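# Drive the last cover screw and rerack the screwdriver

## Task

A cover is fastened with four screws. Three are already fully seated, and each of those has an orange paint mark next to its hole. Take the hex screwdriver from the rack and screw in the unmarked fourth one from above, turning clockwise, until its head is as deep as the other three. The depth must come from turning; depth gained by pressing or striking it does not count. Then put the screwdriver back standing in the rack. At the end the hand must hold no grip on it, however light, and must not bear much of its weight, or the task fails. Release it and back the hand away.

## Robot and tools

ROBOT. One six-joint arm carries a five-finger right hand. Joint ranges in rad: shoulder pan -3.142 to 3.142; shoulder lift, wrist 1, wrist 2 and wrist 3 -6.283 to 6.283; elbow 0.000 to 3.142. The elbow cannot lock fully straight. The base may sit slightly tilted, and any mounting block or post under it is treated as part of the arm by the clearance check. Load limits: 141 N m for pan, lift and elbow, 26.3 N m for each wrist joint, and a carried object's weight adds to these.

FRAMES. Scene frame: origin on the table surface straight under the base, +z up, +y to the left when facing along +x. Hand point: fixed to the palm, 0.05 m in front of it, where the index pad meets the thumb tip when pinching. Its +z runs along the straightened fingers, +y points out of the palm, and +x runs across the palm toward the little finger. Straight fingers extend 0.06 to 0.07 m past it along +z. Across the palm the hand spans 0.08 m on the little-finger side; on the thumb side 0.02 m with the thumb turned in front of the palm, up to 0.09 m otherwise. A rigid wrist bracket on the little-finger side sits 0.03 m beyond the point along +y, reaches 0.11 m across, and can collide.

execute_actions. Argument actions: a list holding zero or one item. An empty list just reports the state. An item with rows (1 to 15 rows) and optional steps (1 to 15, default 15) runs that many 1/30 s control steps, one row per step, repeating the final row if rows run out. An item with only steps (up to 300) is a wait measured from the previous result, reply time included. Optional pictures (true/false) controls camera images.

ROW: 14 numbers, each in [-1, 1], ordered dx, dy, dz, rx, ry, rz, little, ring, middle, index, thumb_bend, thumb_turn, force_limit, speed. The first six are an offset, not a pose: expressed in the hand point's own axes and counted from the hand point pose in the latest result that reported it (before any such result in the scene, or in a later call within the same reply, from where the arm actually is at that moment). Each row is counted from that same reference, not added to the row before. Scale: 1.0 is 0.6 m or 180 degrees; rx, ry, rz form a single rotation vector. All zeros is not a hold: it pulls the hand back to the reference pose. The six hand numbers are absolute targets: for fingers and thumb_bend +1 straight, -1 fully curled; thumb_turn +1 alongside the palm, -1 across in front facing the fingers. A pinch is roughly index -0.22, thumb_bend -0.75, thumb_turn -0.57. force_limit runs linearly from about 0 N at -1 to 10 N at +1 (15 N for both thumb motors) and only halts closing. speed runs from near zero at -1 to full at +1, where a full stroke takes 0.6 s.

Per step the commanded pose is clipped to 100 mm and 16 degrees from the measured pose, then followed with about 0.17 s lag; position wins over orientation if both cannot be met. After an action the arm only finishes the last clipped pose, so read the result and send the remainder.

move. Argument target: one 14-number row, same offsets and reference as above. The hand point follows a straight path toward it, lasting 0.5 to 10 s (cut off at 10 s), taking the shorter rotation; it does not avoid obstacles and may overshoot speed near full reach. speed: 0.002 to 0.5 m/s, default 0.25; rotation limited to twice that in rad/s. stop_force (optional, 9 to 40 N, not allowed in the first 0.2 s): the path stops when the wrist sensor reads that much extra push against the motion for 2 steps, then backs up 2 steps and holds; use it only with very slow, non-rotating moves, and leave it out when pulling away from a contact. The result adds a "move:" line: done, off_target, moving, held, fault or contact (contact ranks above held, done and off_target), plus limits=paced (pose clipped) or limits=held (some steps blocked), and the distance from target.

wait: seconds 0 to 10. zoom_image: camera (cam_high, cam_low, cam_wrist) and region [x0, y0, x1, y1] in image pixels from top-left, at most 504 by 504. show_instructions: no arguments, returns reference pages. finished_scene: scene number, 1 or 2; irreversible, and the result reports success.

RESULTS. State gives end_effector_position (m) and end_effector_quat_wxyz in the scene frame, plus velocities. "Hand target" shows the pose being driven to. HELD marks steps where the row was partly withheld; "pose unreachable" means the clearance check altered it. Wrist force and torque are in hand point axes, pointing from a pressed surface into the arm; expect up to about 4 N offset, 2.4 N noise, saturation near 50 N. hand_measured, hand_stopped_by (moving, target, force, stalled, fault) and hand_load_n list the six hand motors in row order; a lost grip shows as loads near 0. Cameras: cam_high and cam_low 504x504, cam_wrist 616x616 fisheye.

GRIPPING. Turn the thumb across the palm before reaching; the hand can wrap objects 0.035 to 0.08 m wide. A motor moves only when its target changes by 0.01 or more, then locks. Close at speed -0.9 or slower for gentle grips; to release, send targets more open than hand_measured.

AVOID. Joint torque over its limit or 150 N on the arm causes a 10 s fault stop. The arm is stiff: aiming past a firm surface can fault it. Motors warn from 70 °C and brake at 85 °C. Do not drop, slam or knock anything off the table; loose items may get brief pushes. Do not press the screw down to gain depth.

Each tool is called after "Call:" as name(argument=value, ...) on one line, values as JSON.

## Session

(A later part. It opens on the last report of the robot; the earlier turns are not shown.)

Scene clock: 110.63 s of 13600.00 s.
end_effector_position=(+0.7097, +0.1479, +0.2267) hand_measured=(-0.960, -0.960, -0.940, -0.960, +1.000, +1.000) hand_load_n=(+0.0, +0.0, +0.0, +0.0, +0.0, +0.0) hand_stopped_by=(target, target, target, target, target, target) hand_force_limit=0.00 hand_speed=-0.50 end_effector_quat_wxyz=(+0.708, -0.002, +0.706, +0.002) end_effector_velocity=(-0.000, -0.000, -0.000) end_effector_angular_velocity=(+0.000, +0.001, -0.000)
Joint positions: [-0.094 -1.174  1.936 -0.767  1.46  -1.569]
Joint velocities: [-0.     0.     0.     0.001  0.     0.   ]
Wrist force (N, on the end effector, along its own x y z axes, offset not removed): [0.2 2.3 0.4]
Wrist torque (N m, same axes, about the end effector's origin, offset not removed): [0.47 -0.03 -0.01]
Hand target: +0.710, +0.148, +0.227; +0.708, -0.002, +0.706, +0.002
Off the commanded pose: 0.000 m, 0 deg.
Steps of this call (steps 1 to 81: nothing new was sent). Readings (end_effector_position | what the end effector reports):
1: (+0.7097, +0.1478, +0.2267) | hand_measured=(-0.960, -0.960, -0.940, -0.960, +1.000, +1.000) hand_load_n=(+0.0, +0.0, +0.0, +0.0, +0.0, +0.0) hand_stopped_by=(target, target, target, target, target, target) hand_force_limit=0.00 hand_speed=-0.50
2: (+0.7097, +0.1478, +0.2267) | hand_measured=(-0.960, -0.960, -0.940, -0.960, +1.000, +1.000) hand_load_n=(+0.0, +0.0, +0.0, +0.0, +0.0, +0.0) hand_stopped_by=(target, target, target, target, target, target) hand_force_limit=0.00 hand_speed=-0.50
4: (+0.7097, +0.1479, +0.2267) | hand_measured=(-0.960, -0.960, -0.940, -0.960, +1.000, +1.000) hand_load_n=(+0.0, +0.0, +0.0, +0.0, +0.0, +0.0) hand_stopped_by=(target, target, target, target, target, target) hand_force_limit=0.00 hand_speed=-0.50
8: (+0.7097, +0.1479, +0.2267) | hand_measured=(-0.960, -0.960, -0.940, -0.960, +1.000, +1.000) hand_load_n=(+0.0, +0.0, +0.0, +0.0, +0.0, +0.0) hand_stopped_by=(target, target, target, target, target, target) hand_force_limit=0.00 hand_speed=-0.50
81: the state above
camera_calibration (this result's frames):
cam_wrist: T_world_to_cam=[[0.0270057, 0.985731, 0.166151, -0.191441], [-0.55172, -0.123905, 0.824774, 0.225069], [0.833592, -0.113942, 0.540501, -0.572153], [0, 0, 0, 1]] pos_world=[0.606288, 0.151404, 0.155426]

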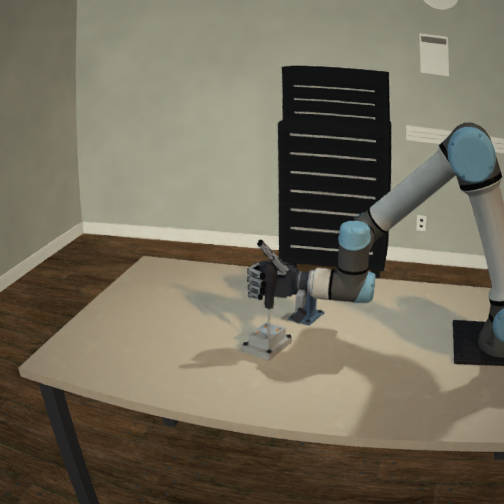

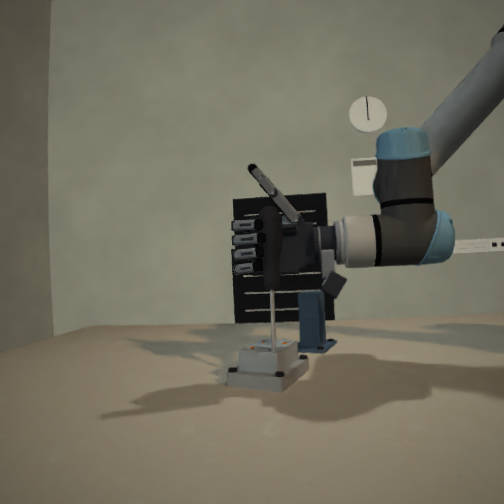

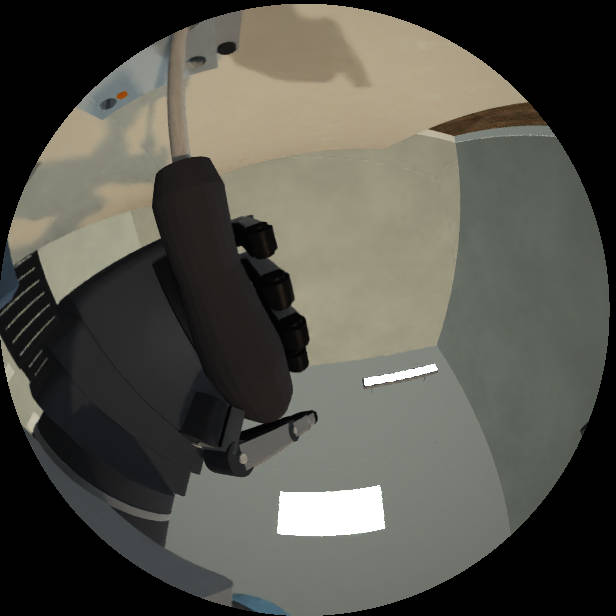

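Call:
move(target=[0,0,0,0,0,0,-1,-1,-1,-1,1,1,1,0.3])

Call:
move(target=[0,-0.0528,0.0118,0.1667,0,0,-1,-1,-1,-1,1,1,1,0.3], speed=0.15)

Call:
move(target=[0,0,0,0,0,0,-0.88,-0.88,-0.86,-0.88,1,1,1,0.3])

Call:
zoom_image(camera="cam_low", region=[220,260,330,370])

Scene clock: 112.33 s of 13600.00 s.
end_effector_position=(+0.7097, +0.1479, +0.2267) hand_measured=(-1.000, -1.000, -0.980, -0.998, +1.000, +1.000) hand_load_n=(+0.0, +0.0, +11.5, +8.0, +0.0, +0.0) hand_stopped_by=(target, target, force, target, target, target) hand_force_limit=1.00 hand_speed=0.30 end_effector_quat_wxyz=(+0.708, -0.002, +0.706, +0.002) end_effector_velocity=(+0.000, -0.000, -0.000) end_effector_angular_velocity=(+0.000, +0.000, -0.001)
Joint positions: [-0.094 -1.174  1.936 -0.767  1.46  -1.569]
Joint velocities: [ 0.     0.    -0.     0.     0.001 -0.   ]
Wrist force (N, on the end effector, along its own x y z axes, offset not removed): [0.7 1.7 2.5]
Wrist torque (N m, same axes, about the end effector's origin, offset not removed): [0.22 -0.38 0.11]
Hand target: +0.710, +0.148, +0.227; +0.708, -0.002, +0.706, +0.002
Off the commanded pose: 0.000 m, 0 deg.
move: done
camera_calibration (this result's frames):
cam_wrist: T_world_to_cam=[[0.0270025, 0.985731, 0.16615, -0.191439], [-0.551724, -0.123906, 0.824771, 0.225072], [0.833589, -0.11394, 0.540506, -0.572156], [0, 0, 0, 1]] pos_world=[0.60629, 0.151404, 0.155429]

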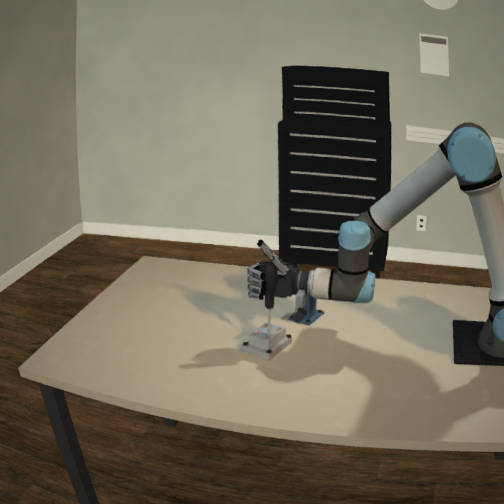

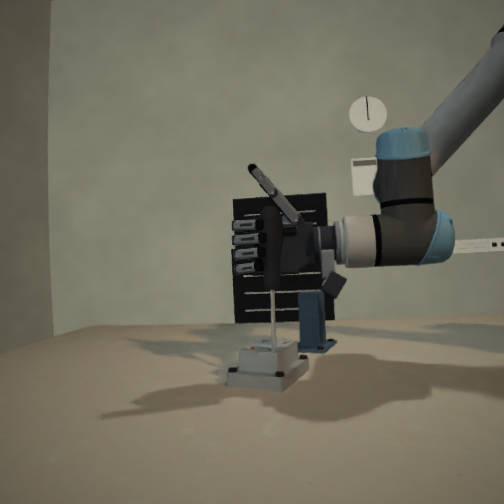

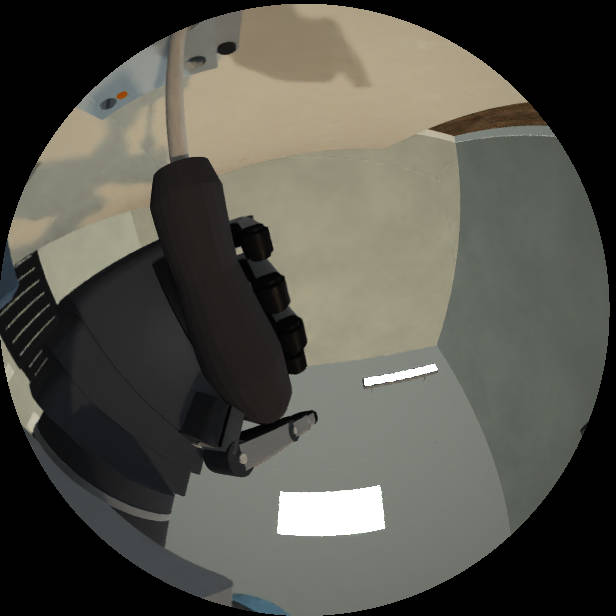

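Scene clock: 114.57 s of 13600.00 s.
end_effector_position=(+0.7170, +0.1164, +0.2268) hand_measured=(-1.000, -1.000, -0.980, -0.998, +1.000, +1.000) hand_load_n=(+0.0, +0.0, +11.0, +7.5, +0.0, +0.0) hand_stopped_by=(target, target, force, target, target, target) hand_force_limit=1.00 hand_speed=0.30 end_effector_quat_wxyz=(+0.685, +0.180, +0.683, -0.180) end_effector_velocity=(+0.001, -0.002, +0.000) end_effector_angular_velocity=(+0.003, -0.001, -0.018)
Joint positions: [ 0.123 -1.102  1.821 -0.723  2.198 -1.57 ]
Joint velocities: [ 0.005  0.005 -0.009  0.004  0.023  0.003]
Wrist force (N, on the end effector, along its own x y z axes, offset not removed): [-4.1 3.1 1.7]
Wrist torque (N m, same axes, about the end effector's origin, offset not removed): [0.54 0.24 0.02]
Hand target: +0.717, +0.116, +0.227; +0.685, +0.181, +0.682, -0.181
Off the commanded pose: 0.000 m, 0 deg.
move: done
camera_calibration (this result's frames):
cam_wrist: T_world_to_cam=[[0.514366, 0.840994, 0.167798, -0.493591], [-0.540834, 0.16627, 0.824532, 0.18364], [0.665527, -0.514862, 0.540362, -0.41465], [0, 0, 0, 1]] pos_world=[0.629166, 0.171086, 0.155468]

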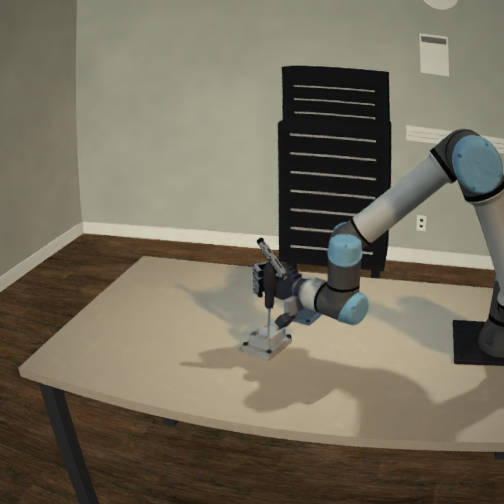

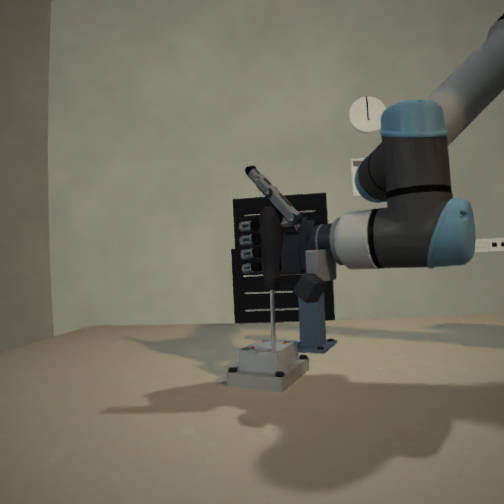

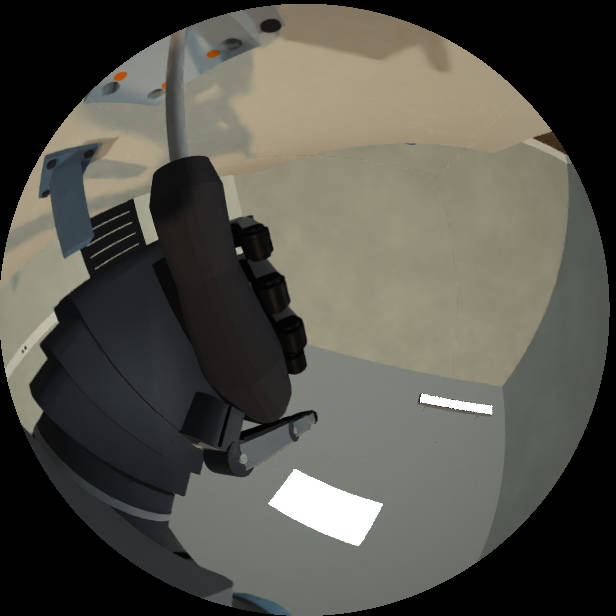

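Scene clock: 115.07 s of 13600.00 s.
end_effector_position=(+0.7171, +0.1166, +0.2268) hand_measured=(-0.880, -0.880, -0.860, -0.880, +1.000, +1.000) hand_load_n=(+0.0, +0.0, +0.0, +0.0, +0.0, +0.0) hand_stopped_by=(target, target, target, target, target, target) hand_force_limit=1.00 hand_speed=0.30 end_effector_quat_wxyz=(+0.685, +0.180, +0.683, -0.180) end_effector_velocity=(-0.000, -0.000, -0.001) end_effector_angular_velocity=(-0.000, +0.001, -0.001)
Joint positions: [ 0.123 -1.102  1.82  -0.722  2.198 -1.57 ]
Joint velocities: [ 0.     0.     0.001  0.001  0.001 -0.   ]
Wrist force (N, on the end effector, along its own x y z axes, offset not removed): [0.3 1.6 0.7]
Wrist torque (N m, same axes, about the end effector's origin, offset not removed): [0.28 -0.15 0.16]
Hand target: +0.717, +0.116, +0.227; +0.685, +0.180, +0.683, -0.180
Off the commanded pose: 0.000 m, 0 deg.
move: done
camera_calibration (this result's frames):
cam_wrist: T_world_to_cam=[[0.514217, 0.841063, 0.167907, -0.493671], [-0.540903, 0.166098, 0.824521, 0.183684], [0.665586, -0.514805, 0.540344, -0.414682], [0, 0, 0, 1]] pos_world=[0.629216, 0.171219, 0.155511]

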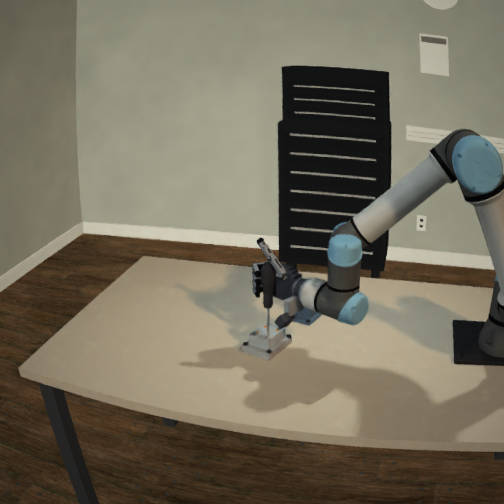

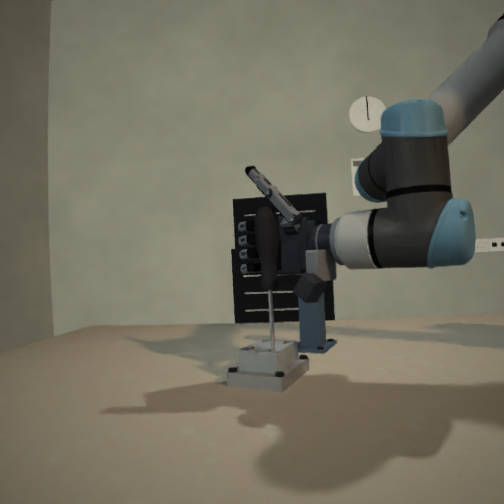

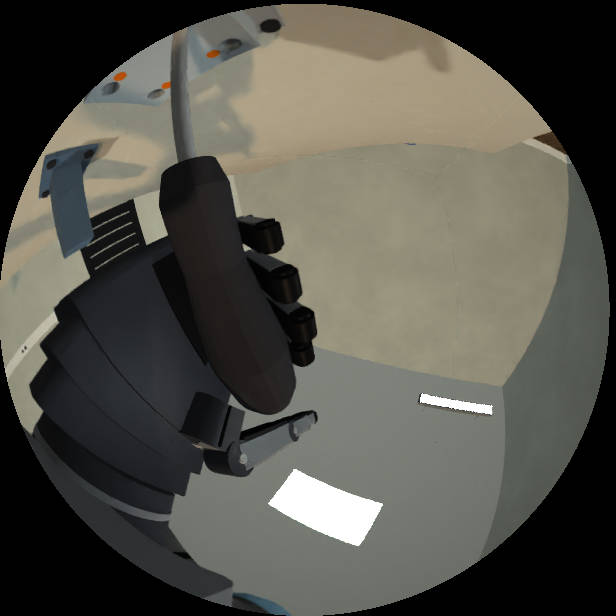

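Region (220, 260, 330, 370) of cam_low's 504x504 image, scaled by 4.582, with more detail than that image has.

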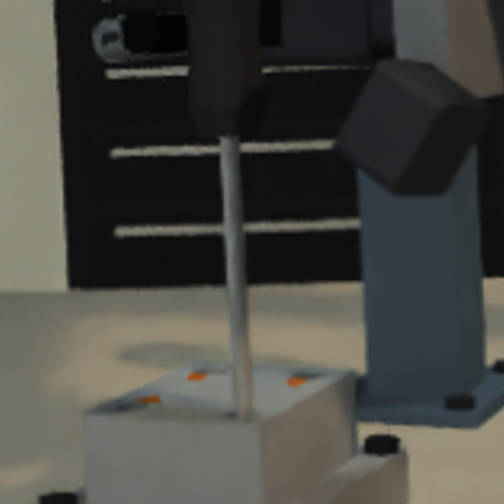

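Call:
move(target=[-0.0015,0.0398,-0.0367,-0.1667,0,0.008,-0.88,-0.88,-0.86,-0.88,1,1,1,0.3], speed=0.3)

Call:
move(target=[-0.0009,0.0398,-0.0367,-0.1667,0,0,-0.88,-0.88,-0.86,-0.88,1,1,1,0.3], speed=0.3)

Call:
execute_actions(actions=[{"rows":[[0,0,0,0,0,0,-1,-1,-1,-1,1,1,1,0.3]],"steps":15}], pictures=false)

Call:
move(target=[0.001,-0.0528,0.0118,0.1667,0,-0.008,-1,-1,-1,-1,1,1,1,0.3])

Call:
move(target=[0.001,-0.0528,0.0118,0.1667,0,0,-1,-1,-1,-1,1,1,1,0.3])

Call:
move(target=[0,0,0,0,0,0,-0.88,-0.88,-0.86,-0.88,1,1,1,0.3])

Call:
zoom_image(camera="cam_low", region=[220,260,330,370])

Scene clock: 119.17 s of 13600.00 s.
end_effector_position=(+0.7095, +0.1481, +0.2276) hand_measured=(-0.880, -0.880, -0.860, -0.880, +1.000, +1.000) hand_load_n=(+0.0, +0.0, +0.0, +0.0, +0.0, +0.0) hand_stopped_by=(target, target, target, target, target, target) hand_force_limit=1.00 hand_speed=0.30 end_effector_quat_wxyz=(+0.710, +0.006, +0.704, +0.011) end_effector_velocity=(+0.001, +0.000, -0.000) end_effector_angular_velocity=(+0.000, +0.000, +0.015)
Joint positions: [-0.092 -1.171  1.939 -0.779  1.462 -1.545]
Joint velocities: [-0.007  0.002 -0.002  0.001 -0.022  0.001]
Wrist force (N, on the end effector, along its own x y z axes, offset not removed): [1.8 2.4 1.2]
Wrist torque (N m, same axes, about the end effector's origin, offset not removed): [0.46 -0.30 0.17]
Hand target: +0.710, +0.148, +0.228; +0.710, +0.005, +0.704, +0.011
Off the commanded pose: 0.000 m, 0 deg.
move: done
camera_calibration (this result's frames):
cam_wrist: T_world_to_cam=[[0.0254932, 0.981502, 0.189748, -0.195416], [-0.556705, -0.143715, 0.818184, 0.232217], [0.830319, -0.126492, 0.542743, -0.56877], [0, 0, 0, 1]] pos_world=[0.606519, 0.153229, 0.155779]

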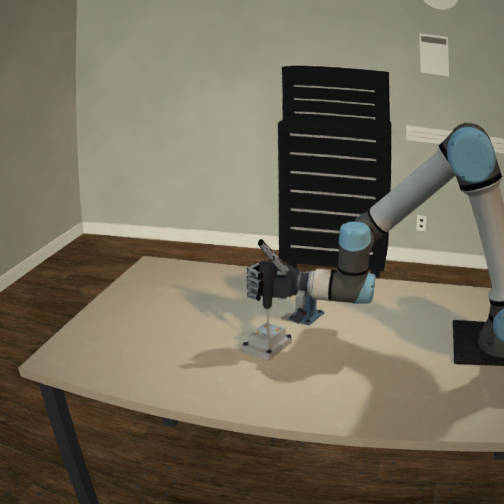

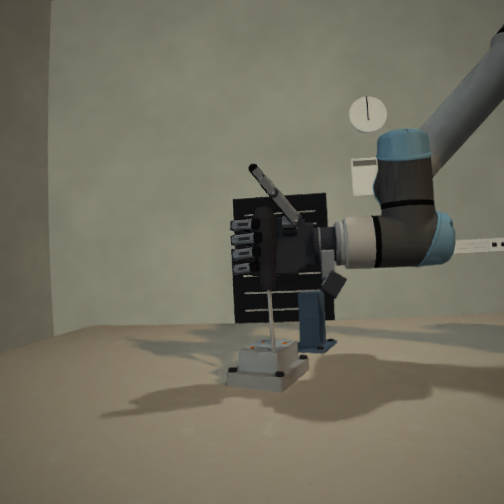

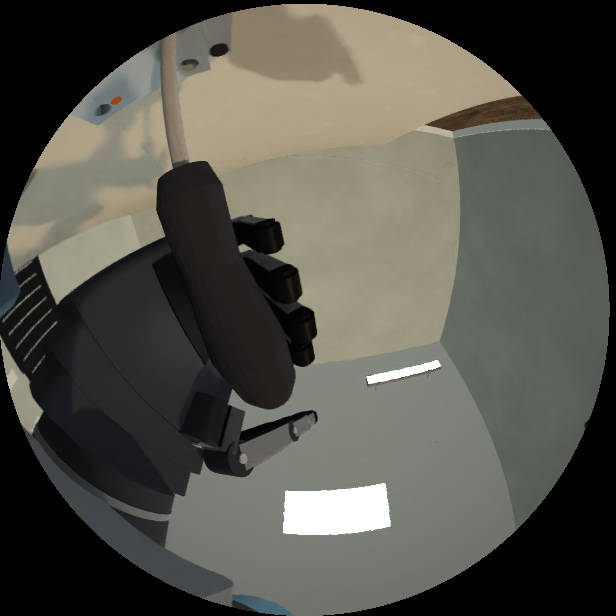

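Scene clock: 120.67 s of 13600.00 s.
end_effector_position=(+0.6872, +0.1716, +0.2284) hand_measured=(-0.880, -0.880, -0.860, -0.880, +1.000, +1.000) hand_load_n=(+0.0, +0.0, +0.0, +0.0, +0.0, +0.0) hand_stopped_by=(target, target, target, target, target, target) hand_force_limit=1.00 hand_speed=0.30 end_effector_quat_wxyz=(+0.688, -0.178, +0.677, +0.192) end_effector_velocity=(-0.000, +0.001, +0.000) end_effector_angular_velocity=(-0.000, +0.000, +0.015)
Joint positions: [-0.271 -1.108  1.843 -0.765  0.762 -1.532]
Joint velocities: [-0.003  0.004 -0.007  0.004 -0.018  0.   ]
Wrist force (N, on the end effector, along its own x y z axes, offset not removed): [-0.5 2.6 -0.3]
Wrist torque (N m, same axes, about the end effector's origin, offset not removed): [0.49 0.04 0.01]
Hand target: +0.687, +0.172, +0.228; +0.688, -0.178, +0.677, +0.192
Off the commanded pose: 0.000 m, 0 deg.
move: done
camera_calibration (this result's frames):
cam_wrist: T_world_to_cam=[[-0.469396, 0.863966, 0.182289, 0.14387], [-0.421353, -0.400591, 0.813627, 0.174654], [0.77597, 0.305105, 0.55207, -0.586565], [0, 0, 0, 1]] pos_world=[0.59628, 0.124631, 0.155496]

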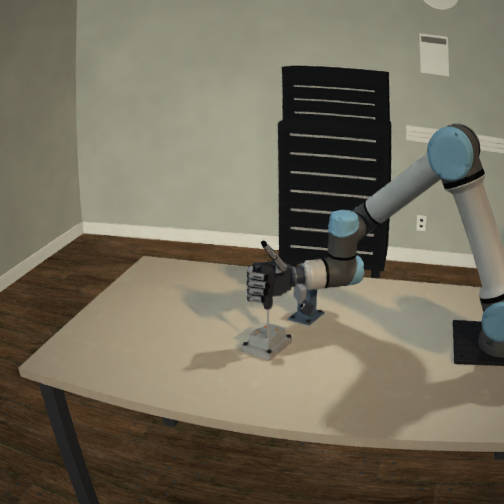

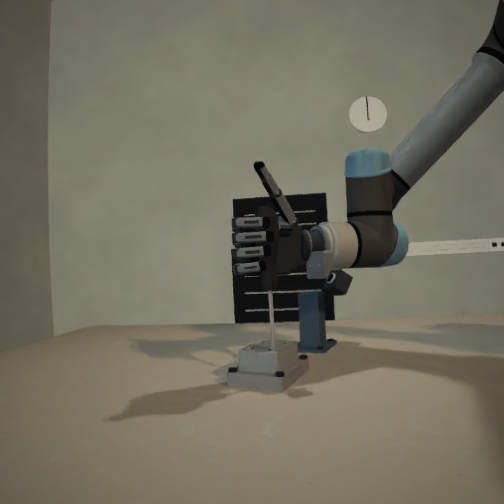

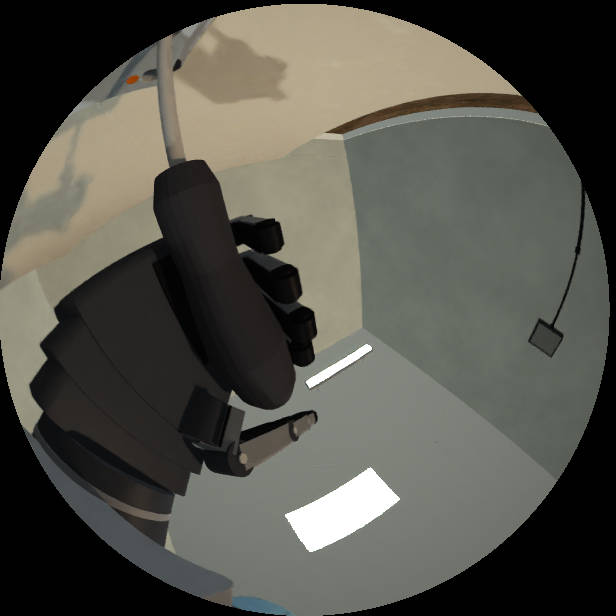

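Scene clock: 121.17 s of 13600.00 s.
end_effector_position=(+0.6873, +0.1715, +0.2285) hand_measured=(-1.000, -1.000, -0.986, -0.996, +1.000, +1.000) hand_load_n=(+0.0, +0.0, +11.5, +9.0, +0.0, +0.0) hand_stopped_by=(target, target, force, target, target, target) hand_force_limit=1.00 hand_speed=0.30 end_effector_quat_wxyz=(+0.688, -0.178, +0.677, +0.192) end_effector_velocity=(+0.000, +0.000, +0.000) end_effector_angular_velocity=(-0.000, -0.000, -0.001)
Joint positions: [-0.271 -1.108  1.843 -0.765  0.762 -1.532]
Joint velocities: [ 0.    -0.    -0.    -0.     0.001 -0.   ]
Wrist force (N, on the end effector, along its own x y z axes, offset not removed): [-1.3 2.5 0.9]
Wrist torque (N m, same axes, about the end effector's origin, offset not removed): [0.42 -0.19 0.01]
Hand target: +0.687, +0.172, +0.228; +0.688, -0.178, +0.677, +0.192
Off the commanded pose: 0.000 m, 0 deg.
Steps of this call (steps 1 to 15: all 15 steps of this action). Readings (end_effector_position | what the end effector reports):
1: (+0.6872, +0.1716, +0.2284) | hand_measured=(-0.880, -0.880, -0.860, -0.880, +1.000, +1.000) hand_load_n=(+0.0, +0.0, +0.0, +0.0, +0.0, +0.0) hand_stopped_by=(moving, moving, moving, moving, target, target) hand_force_limit=1.00 hand_speed=0.30
2: (+0.6872, +0.1716, +0.2284) | hand_measured=(-0.880, -0.880, -0.860, -0.880, +1.000, +1.000) hand_load_n=(+0.0, +0.0, +0.0, +0.0, +0.0, +0.0) hand_stopped_by=(moving, moving, moving, moving, target, target) hand_force_limit=1.00 hand_speed=0.30
4: (+0.6872, +0.1716, +0.2284) | hand_measured=(-0.946, -0.946, -0.924, -0.942, +1.000, +1.000) hand_load_n=(+0.0, +0.0, +1.5, +7.5, +0.0, +0.0) hand_stopped_by=(moving, moving, moving, moving, target, target) hand_force_limit=1.00 hand_speed=0.30
8: (+0.6873, +0.1716, +0.2284) | hand_measured=(-1.000, -1.000, -0.986, -0.998, +1.000, +1.000) hand_load_n=(+0.0, +0.0, +11.0, +9.5, +0.0, +0.0) hand_stopped_by=(target, target, force, target, target, target) hand_force_limit=1.00 hand_speed=0.30
15: the state above

Scene clock: 123.03 s of 13600.00 s.
end_effector_position=(+0.7093, +0.1479, +0.2276) hand_measured=(-1.000, -1.000, -0.984, -0.996, +1.000, +1.000) hand_load_n=(+0.0, +0.0, +12.0, +7.5, +0.0, +0.0) hand_stopped_by=(target, target, force, target, target, target) hand_force_limit=1.00 hand_speed=0.30 end_effector_quat_wxyz=(+0.713, -0.002, +0.701, +0.002) end_effector_velocity=(+0.001, -0.001, -0.001) end_effector_angular_velocity=(-0.000, +0.001, -0.017)
Joint positions: [-0.094 -1.172  1.942 -0.787  1.46  -1.568]
Joint velocities: [ 0.007  0.002 -0.002  0.001  0.024 -0.001]
Wrist force (N, on the end effector, along its own x y z axes, offset not removed): [-16.4 4.4 2.2]
Wrist torque (N m, same axes, about the end effector's origin, offset not removed): [0.48 0.58 -0.08]
Hand target: +0.709, +0.148, +0.228; +0.713, -0.002, +0.701, +0.001
Off the commanded pose: 0.000 m, 0 deg.
move: done
camera_calibration (this result's frames):
cam_wrist: T_world_to_cam=[[0.0244944, 0.985749, 0.166428, -0.189859], [-0.562143, -0.124084, 0.817679, 0.23319], [0.826677, -0.113585, 0.551093, -0.569849], [0, 0, 0, 1]] pos_world=[0.606817, 0.151362, 0.154963]

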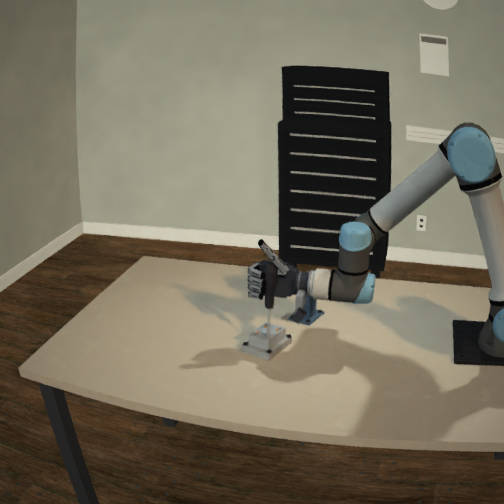

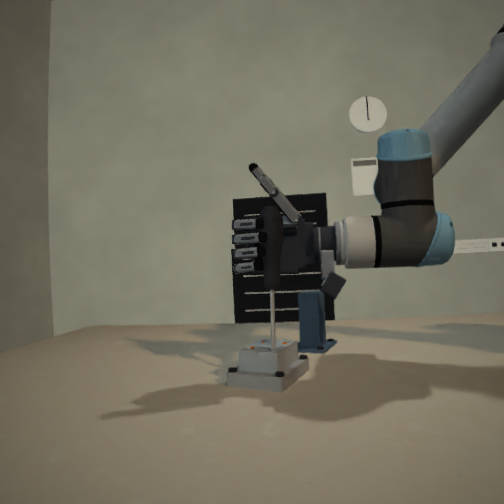

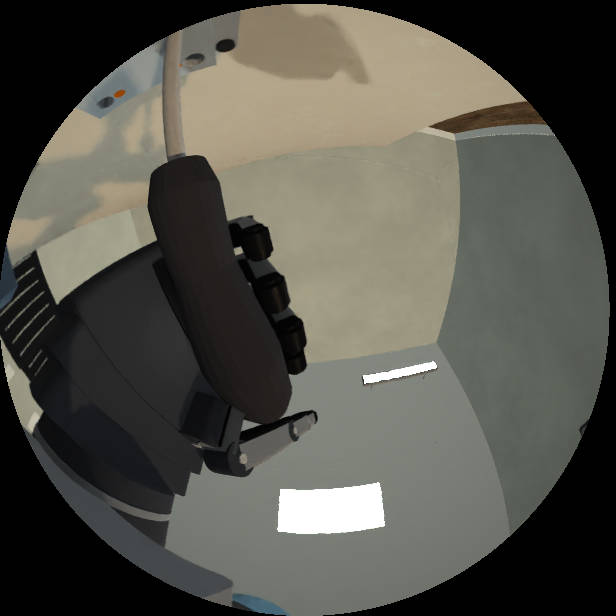

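Scene clock: 124.67 s of 13600.00 s.
end_effector_position=(+0.7166, +0.1164, +0.2271) hand_measured=(-1.000, -1.000, -0.984, -0.996, +1.000, +1.000) hand_load_n=(+0.0, +0.0, +11.5, +7.0, +0.0, +0.0) hand_stopped_by=(target, target, force, target, target, target) hand_force_limit=1.00 hand_speed=0.30 end_effector_quat_wxyz=(+0.689, +0.181, +0.678, -0.179) end_effector_velocity=(+0.001, -0.001, +0.000) end_effector_angular_velocity=(+0.002, -0.000, -0.016)
Joint positions: [ 0.122 -1.1    1.827 -0.745  2.198 -1.572]
Joint velocities: [ 0.006  0.005 -0.01   0.005  0.021  0.002]
Wrist force (N, on the end effector, along its own x y z axes, offset not removed): [-25.1 3.0 1.4]
Wrist torque (N m, same axes, about the end effector's origin, offset not removed): [0.38 1.31 -0.48]
Hand target: +0.717, +0.116, +0.227; +0.689, +0.182, +0.678, -0.179
Off the commanded pose: 0.000 m, 0 deg.
move: done
camera_calibration (this result's frames):
cam_wrist: T_world_to_cam=[[0.511856, 0.841182, 0.174405, -0.493167], [-0.551414, 0.166029, 0.817543, 0.192347], [0.658746, -0.514633, 0.548822, -0.411659], [0, 0, 0, 1]] pos_world=[0.629672, 0.171054, 0.154687]

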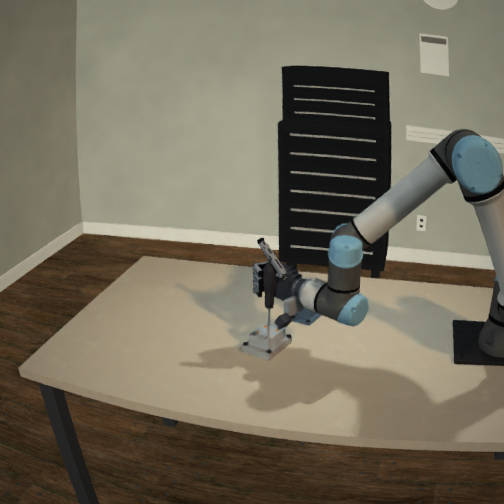

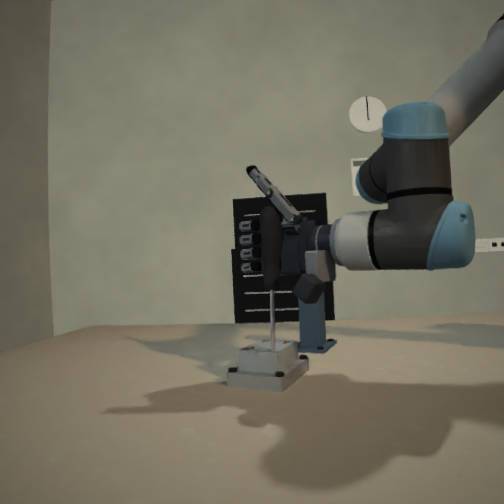

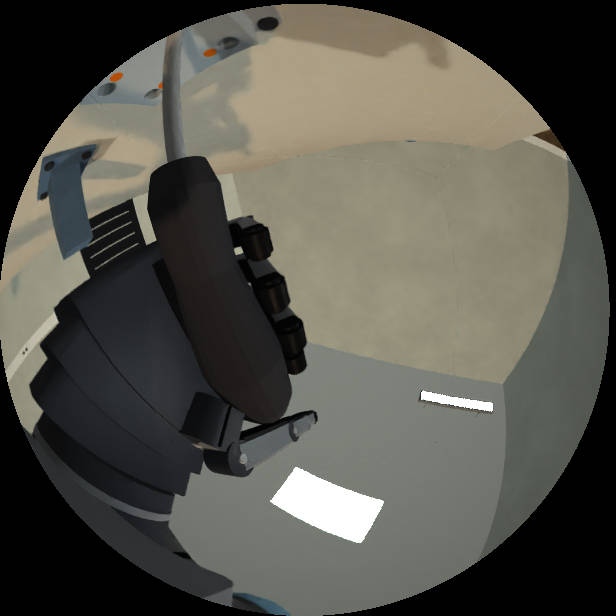

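Scene clock: 125.17 s of 13600.00 s.
end_effector_position=(+0.7166, +0.1166, +0.2271) hand_measured=(-0.880, -0.880, -0.860, -0.880, +1.000, +1.000) hand_load_n=(+0.0, +0.0, +0.0, +0.0, +0.0, +0.0) hand_stopped_by=(target, target, target, target, target, target) hand_force_limit=1.00 hand_speed=0.30 end_effector_quat_wxyz=(+0.689, +0.181, +0.678, -0.179) end_effector_velocity=(-0.000, -0.000, +0.000) end_effector_angular_velocity=(+0.000, -0.000, -0.001)
Joint positions: [ 0.123 -1.1    1.827 -0.745  2.198 -1.572]
Joint velocities: [-0.    -0.001  0.001 -0.     0.001  0.   ]
Wrist force (N, on the end effector, along its own x y z axes, offset not removed): [-0.5 2.8 0.7]
Wrist torque (N m, same axes, about the end effector's origin, offset not removed): [0.41 0.01 0.05]
Hand target: +0.717, +0.116, +0.227; +0.689, +0.181, +0.678, -0.179
Off the commanded pose: 0.000 m, 0 deg.
move: done
camera_calibration (this result's frames):
cam_wrist: T_world_to_cam=[[0.511717, 0.841256, 0.174457, -0.493201], [-0.551443, 0.165889, 0.817552, 0.192383], [0.65883, -0.514558, 0.548793, -0.411645], [0, 0, 0, 1]] pos_world=[0.629672, 0.171179, 0.154667]

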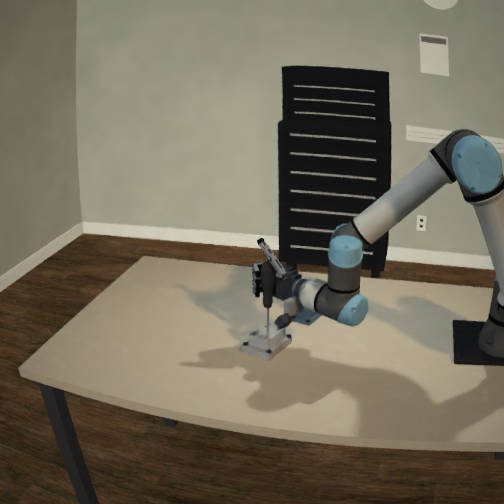

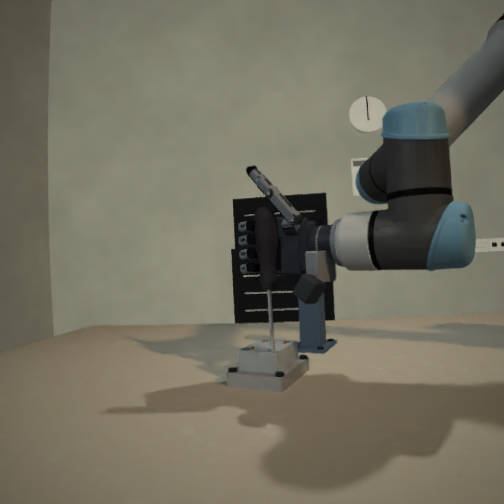

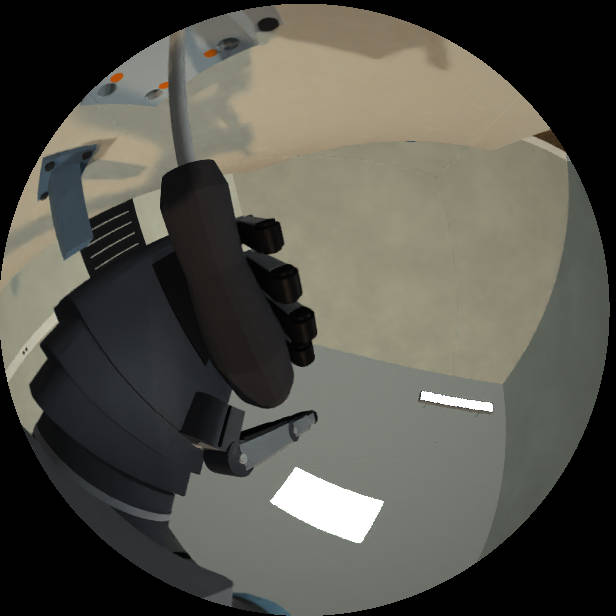

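Region (220, 260, 330, 370) of cam_low's 504x504 image, scaled by 4.582, with more detail than that image has.

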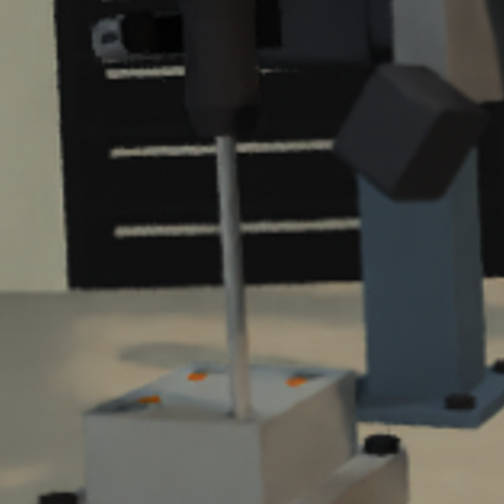

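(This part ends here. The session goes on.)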